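# Push loose cube into open corner to complete square

## Task

Bring the loose cube into the empty corner so that, together with the other three, the cubes form a closed square with no gaps; the moved cube's faces must touch both adjacent cubes flat. Then release it and pull the gripper away, and the arrangement must stay put on its own without the robot holding it.

## Robot and tools

Robot: two xArm6-type arms with parallel grippers, named left_arm and right_arm. Each arm has six revolute joints (waist, shoulder, elbow, forearm roll, wrist pitch, wrist roll) plus one gripper opening. The arm bases sit at (+0.045, +0.386, 0) m for left_arm and (-0.004, -0.327, 0) m for right_arm, both nearly unrotated about z.

Scene frame: origin on the table surface midway between the bases; +x points out across the table, +z up, and left_arm is on the +y side. The names left and right are just labels and do not match image sides. All state poses and velocities are given in this one frame.

Gripper geometry: fingers extend along the gripper's +z axis and close along its y axis. The reported end_effector_position is the pinch point between the pads, about 2 cm short of the fingertips; closing pushes the tips roughly 10 mm further along +z. Reported hand positions can be slightly wrong, more so when the arm reaches far.

Tool execute_actions, argument actions: a list holding zero or one item. An empty list [] only returns the current state. A motion item is {"rows": [...], "steps": n} with n from 1 to 15 (default 15), each step lasting 1/30 s. Each row drives one step; if rows run out, the final row repeats. A wait item is {"steps": n} with n up to 300 and no rows; it returns after that many steps since the previous result. Optional pictures (true/false) controls whether camera images come back; by default they do.

Row layout: always exactly 14 numbers, one shared list for both arms: left_arm's six joint targets then its opening, followed by right_arm's six joint targets then its opening. Joint values are absolute target angles in radians, the same values printed in Joint positions, not offsets. Ranges per arm: waist -6.283 to 6.283, shoulder -2.059 to 2.094, elbow -3.927 to 0.192, forearm roll -6.283 to 6.283, wrist pitch -1.693 to 3.142, wrist roll -6.283 to 6.283. A target more than 0.010 rad beyond a range end (and further out than the current angle) gets the whole call rejected, nothing sent. True ends may differ by up to 0.010 rad; commands beyond the true end are clipped there, and the result may print "joint sent to its limit" (possibly referring to an earlier action still running). Opening is absolute on a -1 (closed) to +1 (fully open, 0.084 m pad gap) scale.

Motion limits: joint targets move at most 3.14 rad/s with a 0.16 s ramp, and all joints of an arm are timed to arrive together. Each step, a joint's target is clamped to within 0.623 rad of its measured angle, and if the targets would shift the gripper over 70 mm from where it is, they are scaled back. So big moves need several calls. Between calls the arms keep heading to the last row sent until they settle or a step is HELD.

Result lines: the state line per arm gives end_effector_position (m), end_effector_quat_wxyz, and linear/angular velocity. Joint positions and Joint velocities list each arm's six joints (rad, rad/s) then pad gap (m, m/s). grip_measured is the measured opening on the command scale; to hold something, command clearly below it (lower squeezes harder, about 24 N per pad max; fast closes can press harder). "joint command not followed" means a clearance check altered targets on some steps. HELD marks steps where your row was partly or wholly not sent. Joint torque readings are drive outputs with offset and noise, not contact measures. MOTOR HOT appears from 65 °C; at 80 °C an OVER-TEMPERATURE FAULT brakes that arm until it cools, so avoid long loaded holds. A TORQUE FAULT happens when contact load hits a joint limit (waist and shoulder 44, elbow and forearm roll 26.4, wrist pitch and wrist roll 17.6 N m, held weight included): the arm backs off, pauses 10 s and drops the rest of the call.

Cameras: cam_head_left, cam_head_right, cam_high, cam_low, cam_left_wrist, cam_right_wrist, each 896x504, with pinhole-plus-radial calibration (K, D, T_world_to_cam) that may be a little off. Wrist camera poses follow their arm's joints.

Tool zoom_image: camera (one of the six names) and region [x0, y0, x1, y1] in pixels of that camera's last image, origin top-left, at most 504 by 504. It moves nothing.

Tool read_manual: optional section, only "licences"; returns licence text, no motion.

Tool finished_scene: scene (the current scene's number). Responding without any tool call ends everything.

Avoid: dropping or knocking objects off the table (instant failure), hard collisions or pushing between the two arms, slamming or shoving objects hard, and loose grips, since held parts may occasionally be tugged. Release the cube and retract before finishing; the square must hold without the robot.

Each tool is called after "Call:" by a JSON object that holds its "name" and its "arguments", one argument or row to a line.

## Session

Call:
{"name": "execute_actions", "arguments": {
  "actions": []
}}

Scene clock: 0.00 s of 5100.00 s.
left_arm: end_effector_position=(+0.5833, +0.2522, +0.1543) grip_measured=+1.00 end_effector_quat_wxyz=(+0.044, +0.748, +0.485, +0.451) end_effector_velocity=(+0.000, -0.000, -0.000) end_effector_angular_velocity=(-0.001, +0.000, +0.000) | right_arm: end_effector_position=(+0.1403, -0.3891, +0.2881) grip_measured=+1.00 end_effector_quat_wxyz=(+0.005, -0.378, +0.925, -0.033) end_effector_velocity=(+0.000, -0.000, +0.000) end_effector_angular_velocity=(+0.000, -0.001, -0.001)
Joint positions: left_arm=[-0.468  0.162 -0.895  1.534  0.69  -2.839  0.084] | right_arm=[-0.237 -1.278 -0.464 -0.043  1.69   2.023  0.084]
Joint velocities: left_arm=[ 0.     0.001 -0.001 -0.    -0.001 -0.    -0.   ] | right_arm=[-0.001  0.    -0.001  0.    -0.     0.     0.   ]
Joint torques (N m, as the arm reports them, + toward a larger angle): no reading
camera_calibration (this result's frames):
cam_left_wrist: T_world_to_cam=[[0.699957, -0.507846, 0.502148, -0.326723], [-0.0978826, -0.764687, -0.636924, 0.420466], [0.707445, 0.396668, -0.584958, -0.296701], [0, 0, 0, 1]] pos_world=[0.479748, 0.273292, 0.25831]
cam_right_wrist: T_world_to_cam=[[-0.696053, 0.716154, -0.0513221, 0.419249], [0.716775, 0.697255, 0.00833959, 0.230885], [0.041757, -0.0309816, -0.998647, 0.405136], [0, 0, 0, 1]] pos_world=[0.10941, -0.448681, 0.424179]

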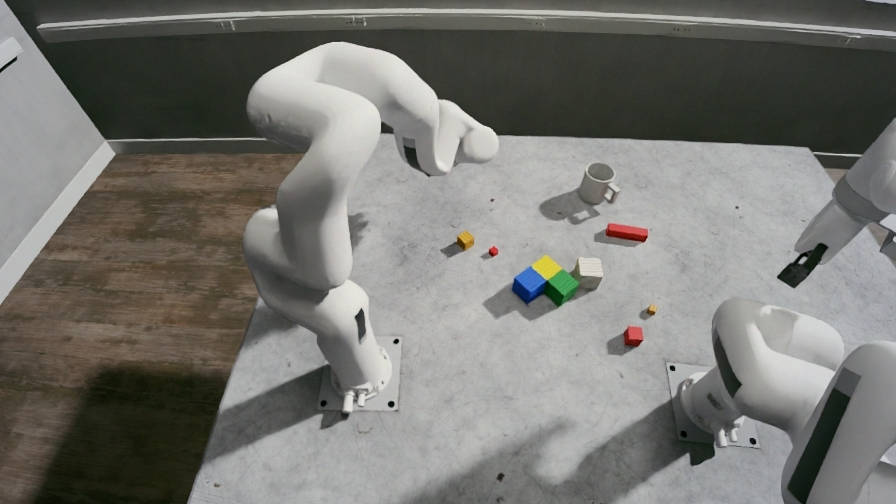

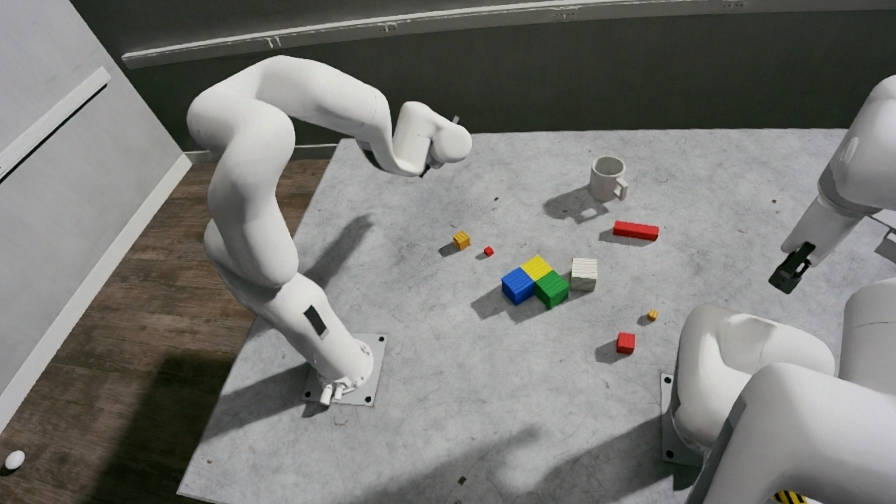

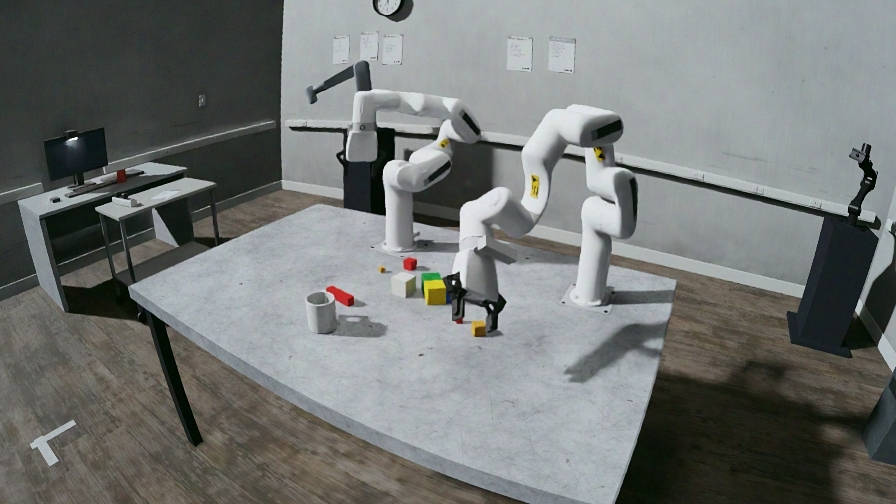

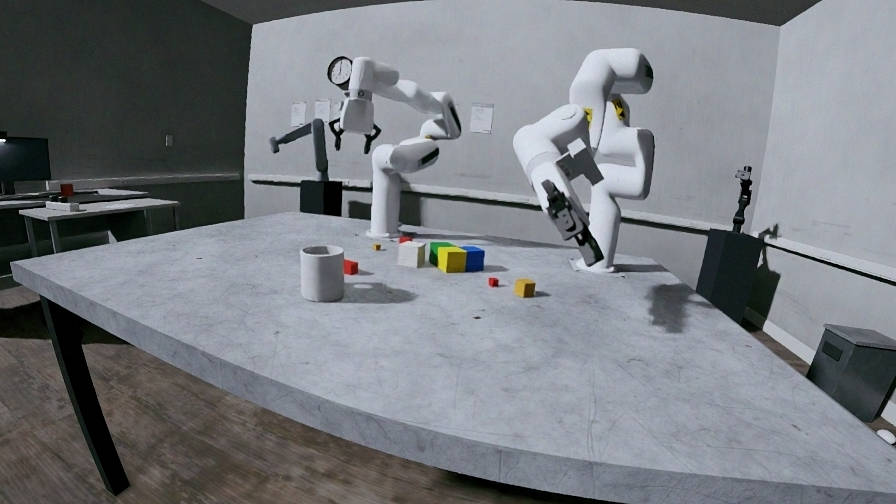

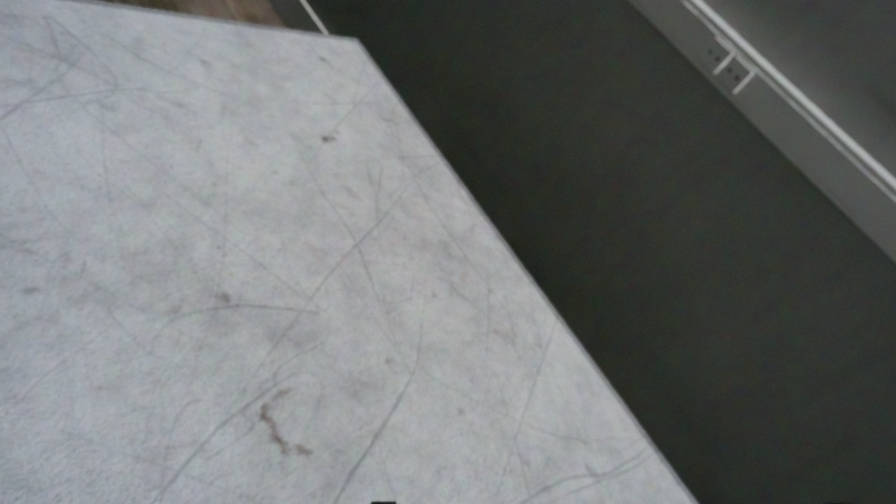

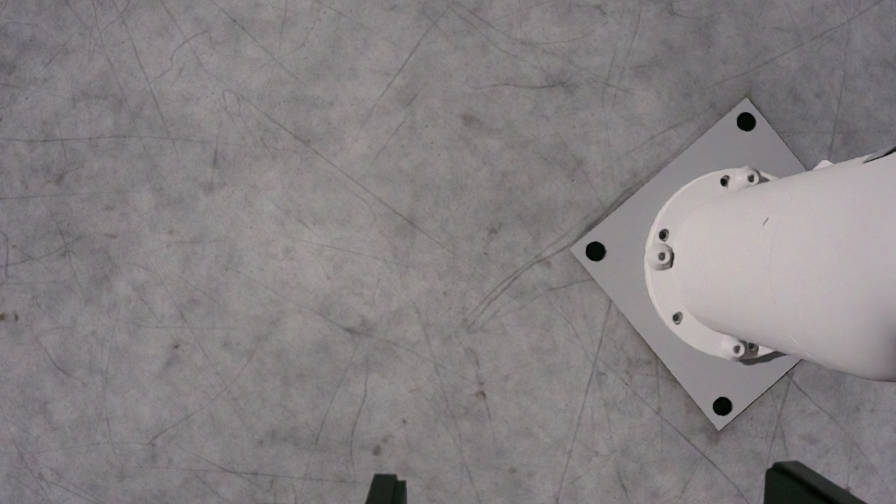

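Call:
{"name": "zoom_image", "arguments": {
  "camera": "cam_head_right",
  "region": [490, 245, 610, 320]
}}

Call:
{"name": "zoom_image", "arguments": {
  "camera": "cam_head_left",
  "region": [500, 245, 620, 320]
}}

Region (490, 245, 610, 320) of cam_head_right's 896x504 image, scaled by 4.200, with more detail than that image has; it fills the top 315 rows of this view, and the rest is white.

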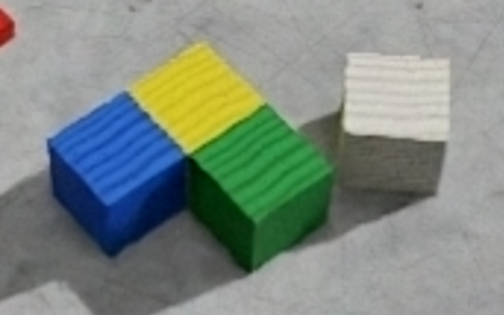

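Region (500, 245, 620, 320) of cam_head_left's 896x504 image, scaled by 4.200, with more detail than that image has; it fills the top 315 rows of this view, and the rest is white.

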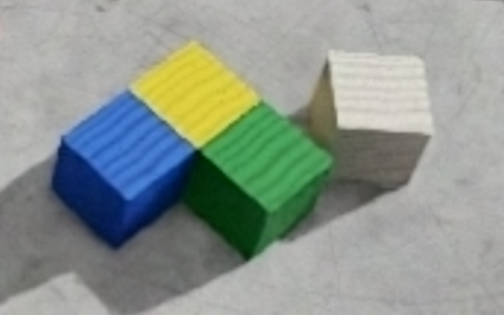

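Call:
{"name": "execute_actions", "arguments": {
  "actions": [
    {"rows": [[-0.468,0.162,-0.895,1.534,0.69,-2.839,1, 0.6627,-0.29,-0.6687,0,0.9587,-0.938,1]], "steps": 15}
  ],
  "pictures": false
}}

Call:
{"name": "execute_actions", "arguments": {
  "actions": [
    {"steps": 30}
  ]
}}

Scene clock: 14.80 s of 5100.00 s.
left_arm: end_effector_position=(+0.5832, +0.2522, +0.1539) grip_measured=+1.00 end_effector_quat_wxyz=(+0.044, +0.748, +0.485, +0.451) end_effector_velocity=(+0.001, -0.000, +0.001) end_effector_angular_velocity=(+0.000, -0.002, -0.001) | right_arm: end_effector_position=(+0.2777, -0.2991, +0.2770) grip_measured=+1.00 end_effector_quat_wxyz=(-0.035, +0.748, -0.661, +0.044) end_effector_velocity=(+0.198, +0.314, -0.168) end_effector_angular_velocity=(-0.118, +0.262, +2.168)
Joint positions: left_arm=[-0.468  0.162 -0.895  1.534  0.69  -2.839  0.084] | right_arm=[ 0.213 -0.82  -0.58  -0.019  1.289  1.564  0.084]
Joint velocities: left_arm=[ 0.     0.    -0.002  0.001  0.    -0.    -0.   ] | right_arm=[ 0.986  1.163 -0.191  0.042 -0.72  -1.183 -0.   ]
Joint torques (N m, as the arm reports them, + toward a larger angle): left_arm=[ -0.18 -20.76 -16.46   0.69  -0.03   0.15] | right_arm=[ -0.55  -5.35 -13.69  -1.15  -1.69  -0.67]
Steps of this call (steps 1 to 90: nothing new was sent; then 11.30 s passed at rest; steps 91 to 105: all 15 steps of this action). Readings (joint positions):
91: left_arm=[-0.468 0.162 -0.895 1.534 0.690 -2.839] | right_arm=[-0.237 -1.278 -0.464 -0.043 1.690 2.023]
92: left_arm=[-0.468 0.162 -0.895 1.534 0.690 -2.839] | right_arm=[-0.235 -1.276 -0.465 -0.043 1.687 2.020]
94: left_arm=[-0.468 0.162 -0.895 1.534 0.690 -2.839] | right_arm=[-0.199 -1.240 -0.477 -0.041 1.649 1.981]
98: left_arm=[-0.468 0.162 -0.895 1.534 0.690 -2.839] | right_arm=[-0.044 -1.085 -0.525 -0.031 1.495 1.828]
105: the state above

Scene clock: 15.80 s of 5100.00 s.
left_arm: end_effector_position=(+0.5832, +0.2522, +0.1539) grip_measured=+1.00 end_effector_quat_wxyz=(+0.044, +0.748, +0.485, +0.451) end_effector_velocity=(-0.001, -0.001, -0.001) end_effector_angular_velocity=(+0.001, +0.001, -0.003) | right_arm: end_effector_position=(+0.3102, -0.1292, +0.1704) grip_measured=+1.00 end_effector_quat_wxyz=(+0.000, +0.780, +0.626, +0.000) end_effector_velocity=(-0.002, +0.002, -0.003) end_effector_angular_velocity=(-0.004, +0.004, +1.787)
Joint positions: left_arm=[-0.468  0.162 -0.895  1.534  0.69  -2.839  0.084] | right_arm=[ 0.662 -0.291 -0.669 -0.     0.959 -0.792  0.084]
Joint velocities: left_arm=[-0.001  0.     0.001  0.001 -0.001 -0.    -0.   ] | right_arm=[ 0.006  0.006  0.001  0.001 -0.002 -1.781 -0.   ]
Joint torques (N m, as the arm reports them, + toward a larger angle): left_arm=[ -0.23 -21.05 -16.46   0.67  -0.01   0.21] | right_arm=[  0.36 -17.18 -14.08  -0.55  -1.56   1.55]
Steps of this call (steps 1 to 30: the robot went on to your last target). Readings (joint positions):
1: left_arm=[-0.468 0.162 -0.895 1.534 0.690 -2.839] | right_arm=[0.245 -0.782 -0.586 -0.018 1.265 1.524]
2: left_arm=[-0.468 0.162 -0.895 1.534 0.690 -2.839] | right_arm=[0.277 -0.744 -0.592 -0.016 1.242 1.481]
4: left_arm=[-0.468 0.162 -0.895 1.534 0.690 -2.839] | right_arm=[0.337 -0.672 -0.604 -0.014 1.198 1.391]
8: left_arm=[-0.468 0.162 -0.895 1.534 0.690 -2.839] | right_arm=[0.449 -0.541 -0.626 -0.009 1.116 1.178]
30: the state above
camera_calibration (this result's frames):
cam_left_wrist: T_world_to_cam=[[0.700147, -0.508008, 0.501719, -0.326403], [-0.098288, -0.764574, -0.636997, 0.420465], [0.707201, 0.396679, -0.585245, -0.296673], [0, 0, 0, 1]] pos_world=[0.479664, 0.273346, 0.257971]
cam_right_wrist: T_world_to_cam=[[0.975445, -0.219727, 0.0151005, -0.305375], [-0.220035, -0.975216, 0.0232075, 0.00083903], [0.0096269, -0.0259602, -0.999617, 0.299385], [0, 0, 0, 1]] pos_world=[0.295179, -0.0585087, 0.303862]

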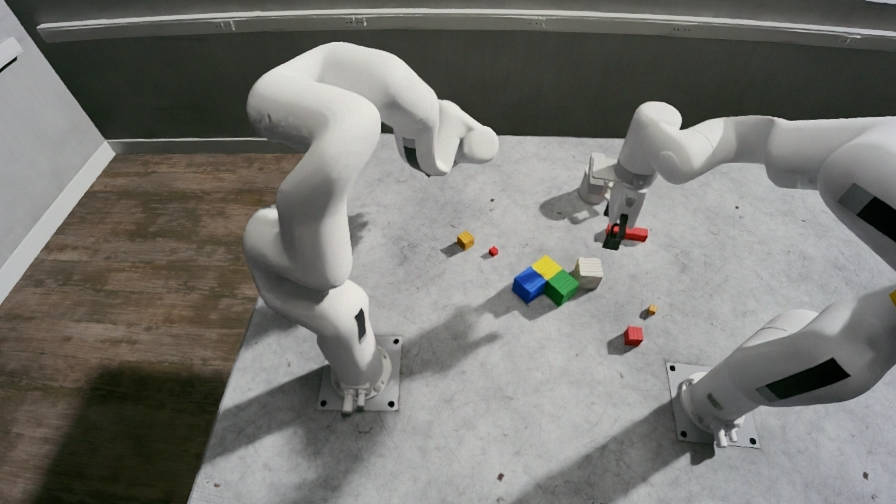

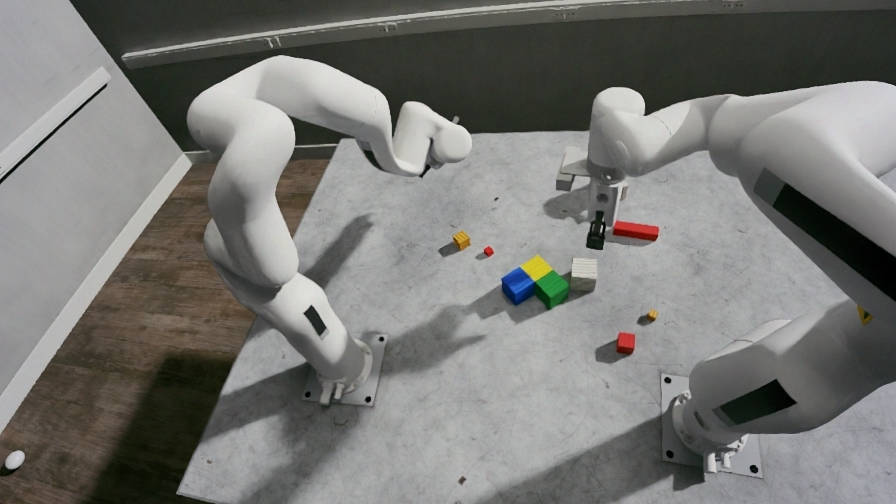

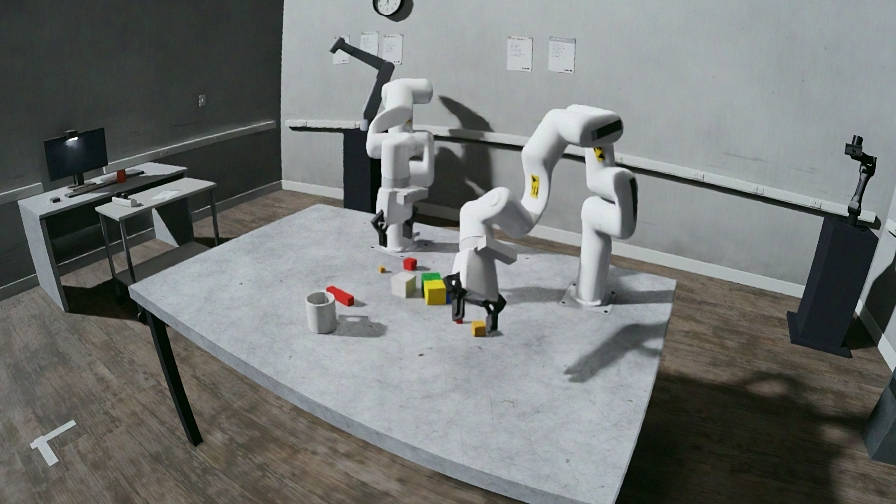

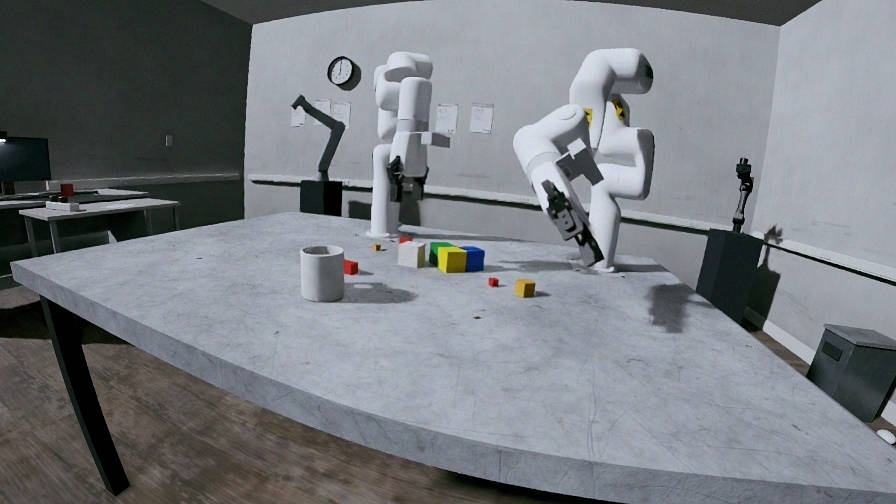

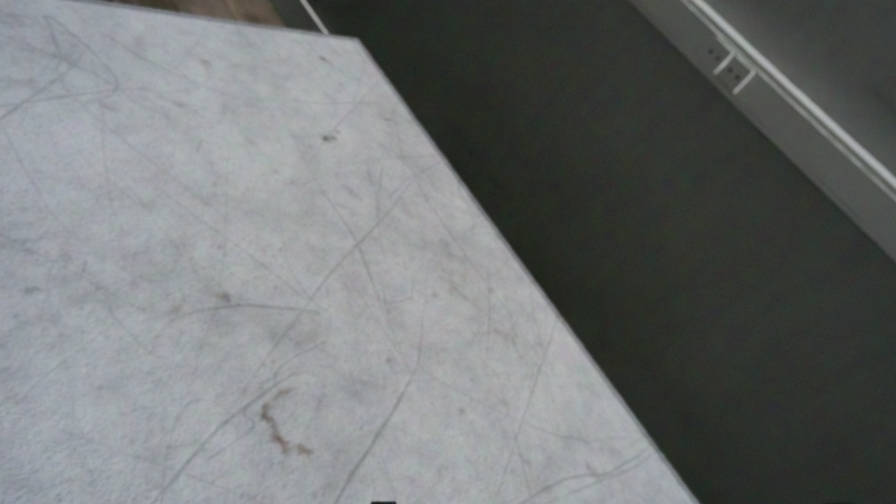

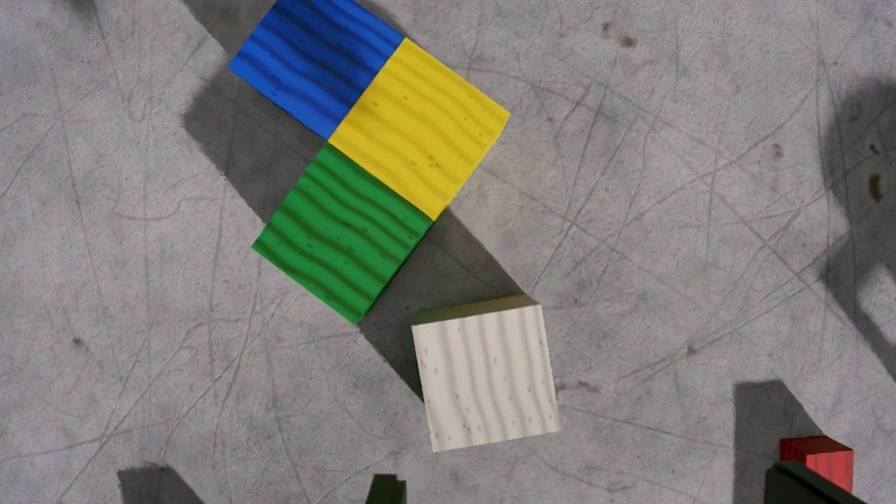

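Call:
{"name": "execute_actions", "arguments": {
  "actions": [
    {"steps": 8}
  ]
}}

Scene clock: 16.07 s of 5100.00 s.
left_arm: end_effector_position=(+0.5832, +0.2522, +0.1539) grip_measured=+1.00 end_effector_quat_wxyz=(+0.044, +0.748, +0.485, +0.451) end_effector_velocity=(-0.000, +0.000, -0.001) end_effector_angular_velocity=(+0.000, +0.002, +0.001) | right_arm: end_effector_position=(+0.3101, -0.1290, +0.1701) grip_measured=+1.00 end_effector_quat_wxyz=(+0.000, +0.733, +0.680, +0.000) end_effector_velocity=(-0.000, +0.000, -0.000) end_effector_angular_velocity=(-0.000, +0.001, +0.065)
Joint positions: left_arm=[-0.468  0.162 -0.895  1.534  0.69  -2.839  0.084] | right_arm=[ 0.663 -0.29  -0.669 -0.     0.959 -0.932  0.084]
Joint velocities: left_arm=[-0.     0.001  0.    -0.001  0.    -0.     0.   ] | right_arm=[ 0.001  0.001 -0.     0.    -0.    -0.064 -0.   ]
Joint torques (N m, as the arm reports them, + toward a larger angle): left_arm=[ -0.42 -20.97 -16.38   0.73  -0.09   0.14] | right_arm=[  0.15 -17.26 -13.72  -0.84  -1.43   0.06]
Steps of this call (steps 1 to 8: the robot went on to your last target). Readings (joint positions):
1: left_arm=[-0.468 0.162 -0.895 1.534 0.690 -2.839] | right_arm=[0.662 -0.291 -0.669 -0.000 0.959 -0.842]
2: left_arm=[-0.468 0.162 -0.895 1.534 0.690 -2.839] | right_arm=[0.662 -0.291 -0.669 -0.000 0.959 -0.875]
4: left_arm=[-0.468 0.162 -0.895 1.534 0.690 -2.839] | right_arm=[0.662 -0.290 -0.669 -0.000 0.959 -0.911]
8: the state above
camera_calibration (this result's frames):
cam_left_wrist: T_world_to_cam=[[0.700147, -0.508008, 0.501719, -0.326402], [-0.0982884, -0.764574, -0.636997, 0.420465], [0.707201, 0.396679, -0.585246, -0.296673], [0, 0, 0, 1]] pos_world=[0.479664, 0.273346, 0.257971]
cam_right_wrist: T_world_to_cam=[[0.996662, -0.080306, 0.0147091, -0.293728], [-0.0806382, -0.996464, 0.0235842, -0.0450467], [0.0127631, -0.0246916, -0.999614, 0.298312], [0, 0, 0, 1]] pos_world=[0.285307, -0.0611097, 0.30358]

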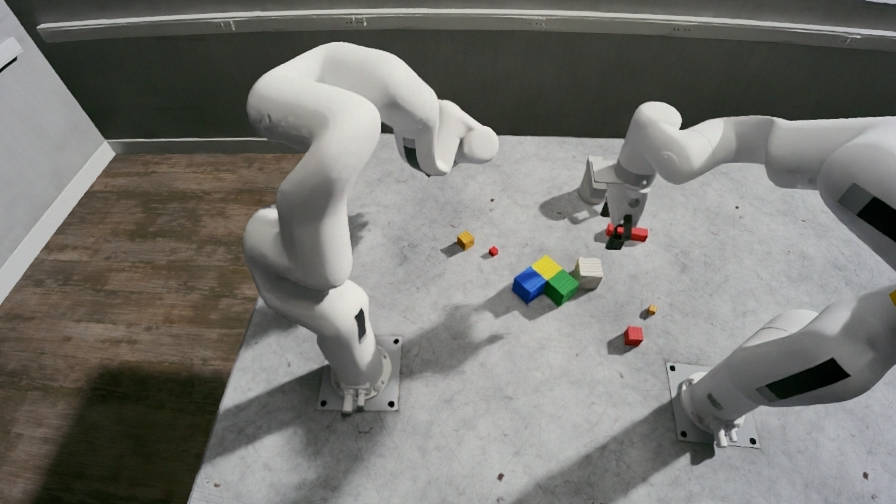

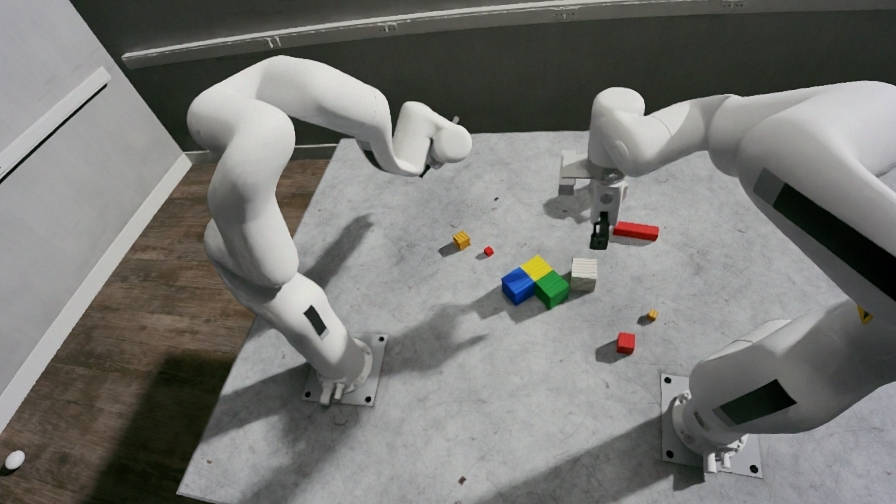

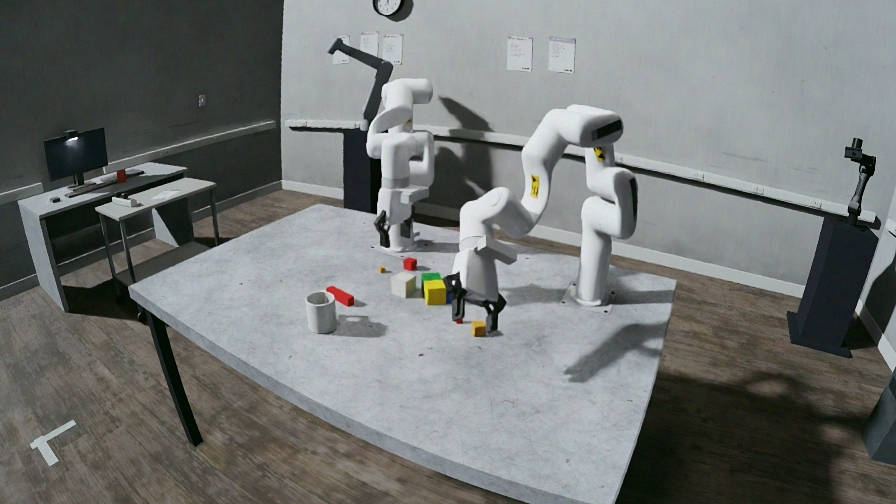

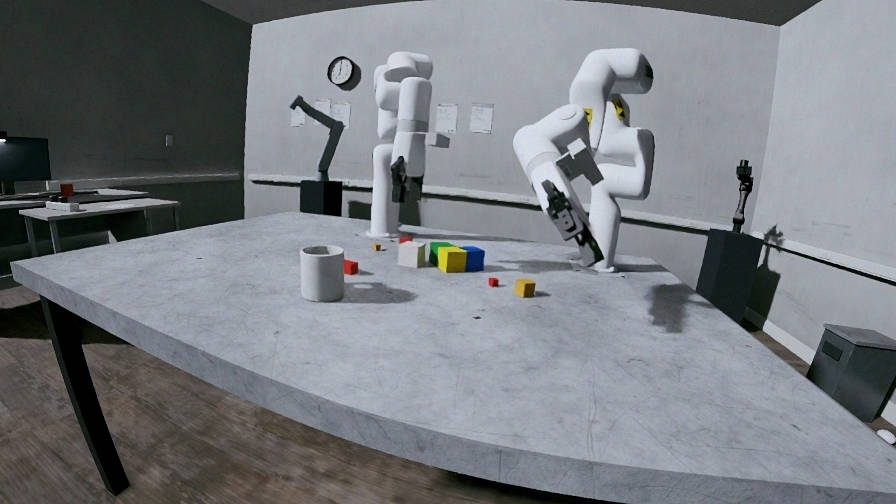

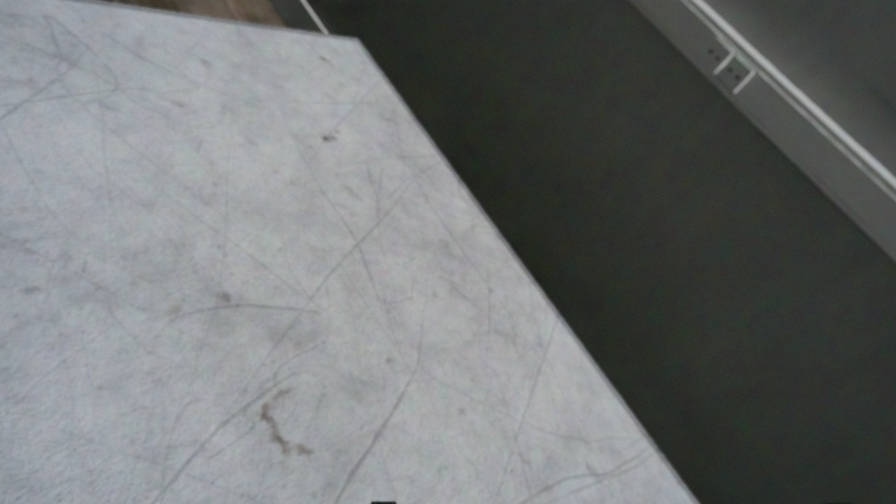

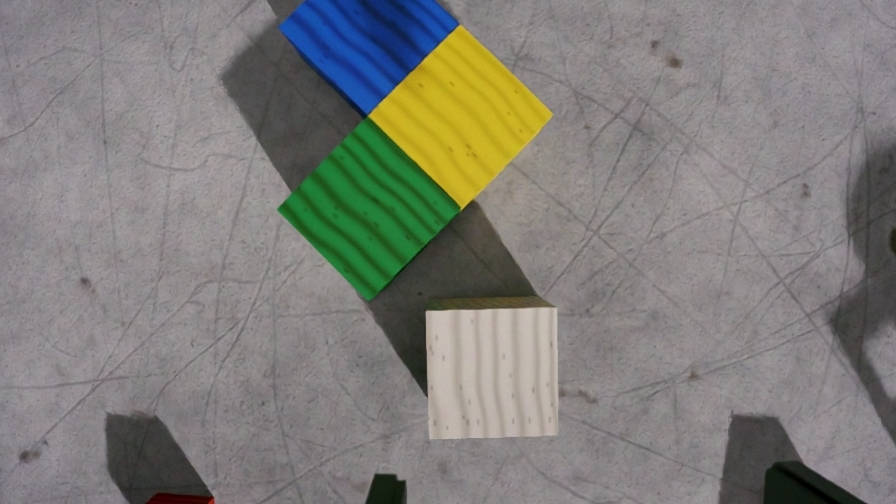

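Call:
{"name": "zoom_image", "arguments": {
  "camera": "cam_right_wrist",
  "region": [260, 0, 580, 320]
}}

Call:
{"name": "zoom_image", "arguments": {
  "camera": "cam_right_wrist",
  "region": [400, 280, 580, 460]
}}

Region (260, 0, 580, 320) of cam_right_wrist's 896x504 image, scaled by 1.575, with more detail than that image has.

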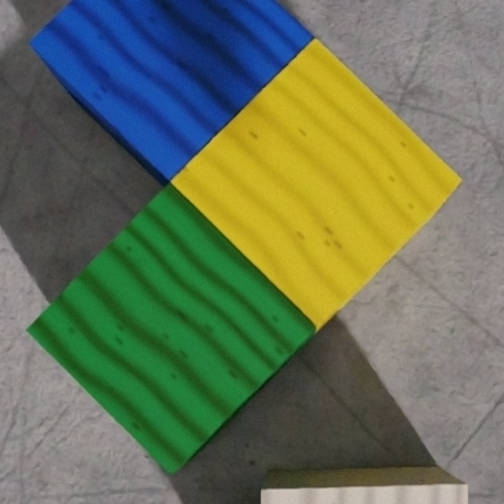

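Region (400, 280, 580, 460) of cam_right_wrist's 896x504 image, scaled by 2.800, with more detail than that image has.

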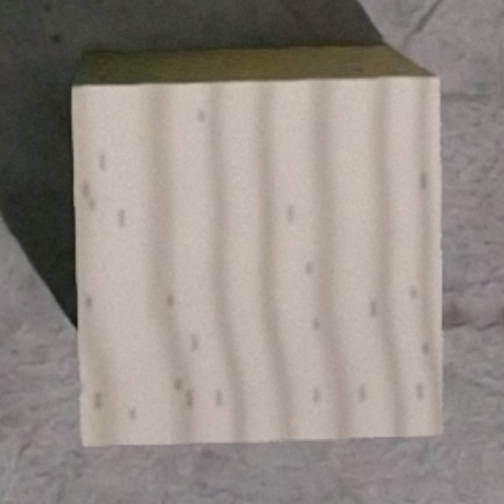

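Call:
{"name": "execute_actions", "arguments": {
  "actions": [
    {"rows": [[-0.468,0.162,-0.895,1.534,0.69,-2.839,1, 0.7282,-0.1753,-0.5844,0,0.7597,-0.8937,0.7]], "steps": 8}
  ],
  "pictures": false
}}

Call:
{"name": "execute_actions", "arguments": {
  "actions": [
    {"rows": [[-0.468,0.162,-0.895,1.534,0.69,-2.839,1, 0.7282,0.0321,-0.5333,0,0.5012,-0.8937,0.7]], "steps": 13}
  ]
}}

Scene clock: 27.07 s of 5100.00 s.
left_arm: end_effector_position=(+0.5832, +0.2522, +0.1539) grip_measured=+1.00 end_effector_quat_wxyz=(+0.044, +0.748, +0.485, +0.451) end_effector_velocity=(-0.000, -0.001, +0.000) end_effector_angular_velocity=(-0.000, -0.000, -0.000) | right_arm: end_effector_position=(+0.2964, -0.1133, +0.1161) grip_measured=+0.70 end_effector_quat_wxyz=(-0.001, +0.725, +0.689, -0.006) end_effector_velocity=(-0.078, +0.014, -0.179) end_effector_angular_velocity=(-0.082, +0.114, +0.054)
Joint positions: left_arm=[-0.468  0.162 -0.895  1.534  0.69  -2.839  0.084] | right_arm=[ 0.719 -0.191 -0.593  0.     0.795 -0.901  0.073]
Joint velocities: left_arm=[-0.001 -0.     0.    -0.001  0.    -0.     0.   ] | right_arm=[ 0.155  0.301  0.269  0.    -0.429  0.1    0.   ]
Joint torques (N m, as the arm reports them, + toward a larger angle): left_arm=[ -0.05 -20.85 -16.22   0.72  -0.03   0.25] | right_arm=[ -2.16 -30.41 -19.41  -1.02  -1.88  -0.43]
Steps of this call (steps 1 to 30: the robot went on to your last target; steps 31 to 90: nothing new was sent; then 7.73 s passed at rest; steps 91 to 98: all 8 steps of this action). Readings (joint positions):
91: left_arm=[-0.468 0.162 -0.895 1.534 0.690 -2.839] | right_arm=[0.663 -0.290 -0.669 0.000 0.959 -0.938]
92: left_arm=[-0.468 0.162 -0.895 1.534 0.690 -2.839] | right_arm=[0.663 -0.289 -0.668 -0.000 0.956 -0.937]
94: left_arm=[-0.468 0.162 -0.895 1.534 0.690 -2.839] | right_arm=[0.675 -0.270 -0.656 -0.000 0.916 -0.929]
98: the state above

Scene clock: 27.50 s of 5100.00 s.
left_arm: end_effector_position=(+0.5832, +0.2522, +0.1539) grip_measured=+1.00 end_effector_quat_wxyz=(+0.044, +0.748, +0.485, +0.451) end_effector_velocity=(+0.000, -0.000, +0.001) end_effector_angular_velocity=(-0.001, -0.002, +0.001) | right_arm: end_effector_position=(+0.2969, -0.1087, +0.0368) grip_measured=+0.70 end_effector_quat_wxyz=(-0.000, +0.724, +0.690, -0.000) end_effector_velocity=(+0.024, +0.019, +0.004) end_effector_angular_velocity=(+0.055, -0.076, +0.002)
Joint positions: left_arm=[-0.468  0.162 -0.895  1.534  0.69  -2.839  0.084] | right_arm=[ 0.728  0.027 -0.535  0.     0.508 -0.894  0.073]
Joint velocities: left_arm=[-0.    -0.001 -0.001 -0.001  0.     0.    -0.   ] | right_arm=[ 0.003  0.031 -0.026 -0.    -0.098  0.001  0.   ]
Joint torques (N m, as the arm reports them, + toward a larger angle): left_arm=[ -0.29 -20.78 -16.44   0.86  -0.11   0.21] | right_arm=[ -0.31 -21.04  -9.91  -0.68  -1.13  -0.02]
Steps of this call (steps 1 to 13: all 13 steps of this action). Readings (joint positions):
1: left_arm=[-0.468 0.162 -0.895 1.534 0.690 -2.839] | right_arm=[0.722 -0.183 -0.587 0.000 0.784 -0.899]
2: left_arm=[-0.468 0.162 -0.895 1.534 0.690 -2.839] | right_arm=[0.725 -0.178 -0.585 0.000 0.772 -0.897]
4: left_arm=[-0.468 0.162 -0.895 1.534 0.690 -2.839] | right_arm=[0.726 -0.149 -0.582 -0.000 0.723 -0.895]
8: left_arm=[-0.468 0.162 -0.895 1.534 0.690 -2.839] | right_arm=[0.727 -0.011 -0.543 0.000 0.561 -0.894]
13: the state above
camera_calibration (this result's frames):
cam_left_wrist: T_world_to_cam=[[0.700147, -0.508008, 0.501719, -0.326403], [-0.0982882, -0.764574, -0.636997, 0.420465], [0.707201, 0.396679, -0.585246, -0.296673], [0, 0, 0, 1]] pos_world=[0.479664, 0.273346, 0.257971]
cam_right_wrist: T_world_to_cam=[[0.998473, -0.0534013, 0.0141214, -0.27459], [-0.0537303, -0.998266, 0.0240512, -0.0308762], [0.0128126, -0.0247732, -0.999611, 0.165701], [0, 0, 0, 1]] pos_world=[0.270389, -0.0413811, 0.170257]

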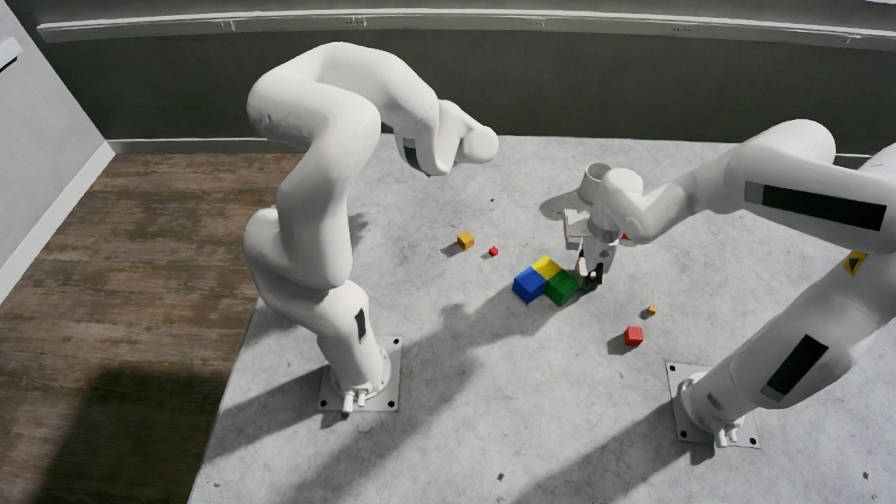

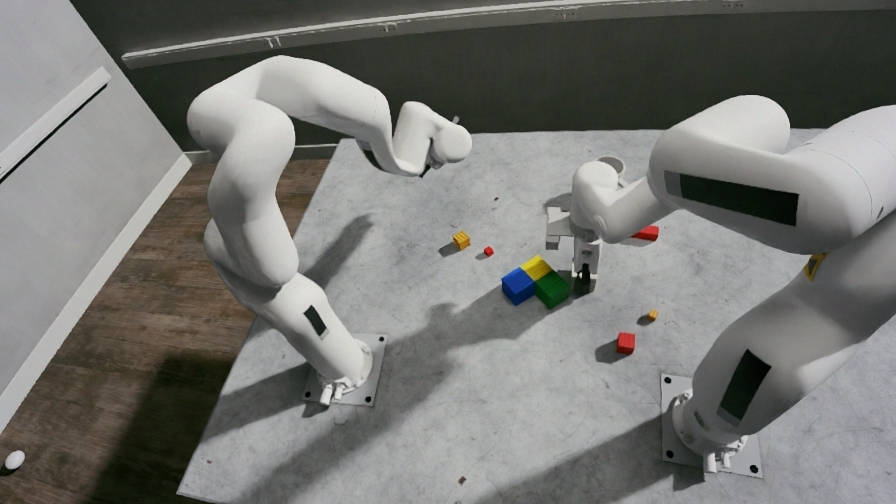

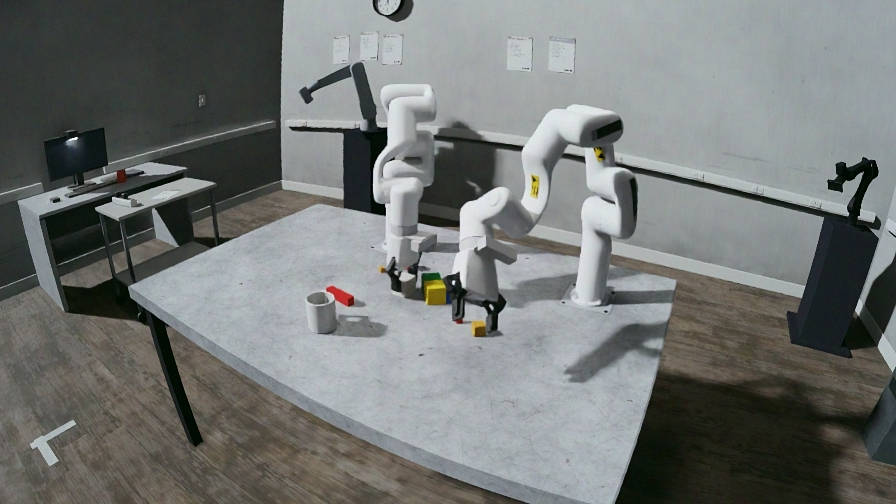

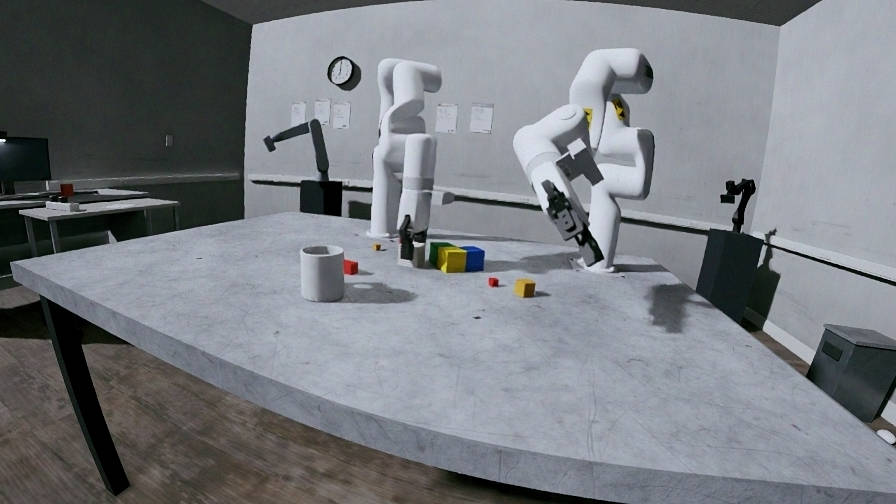

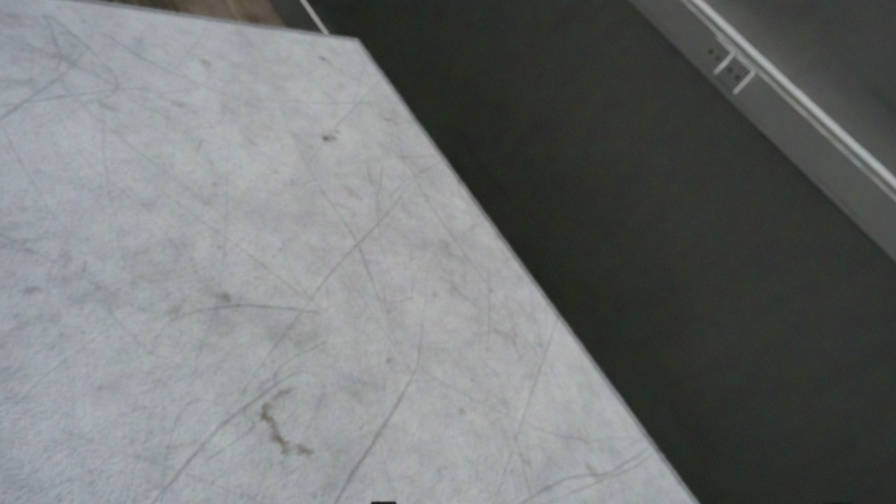

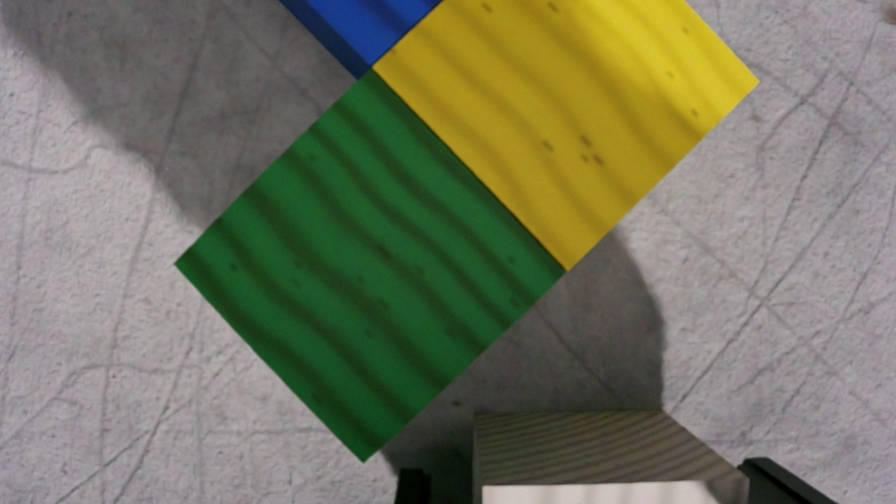

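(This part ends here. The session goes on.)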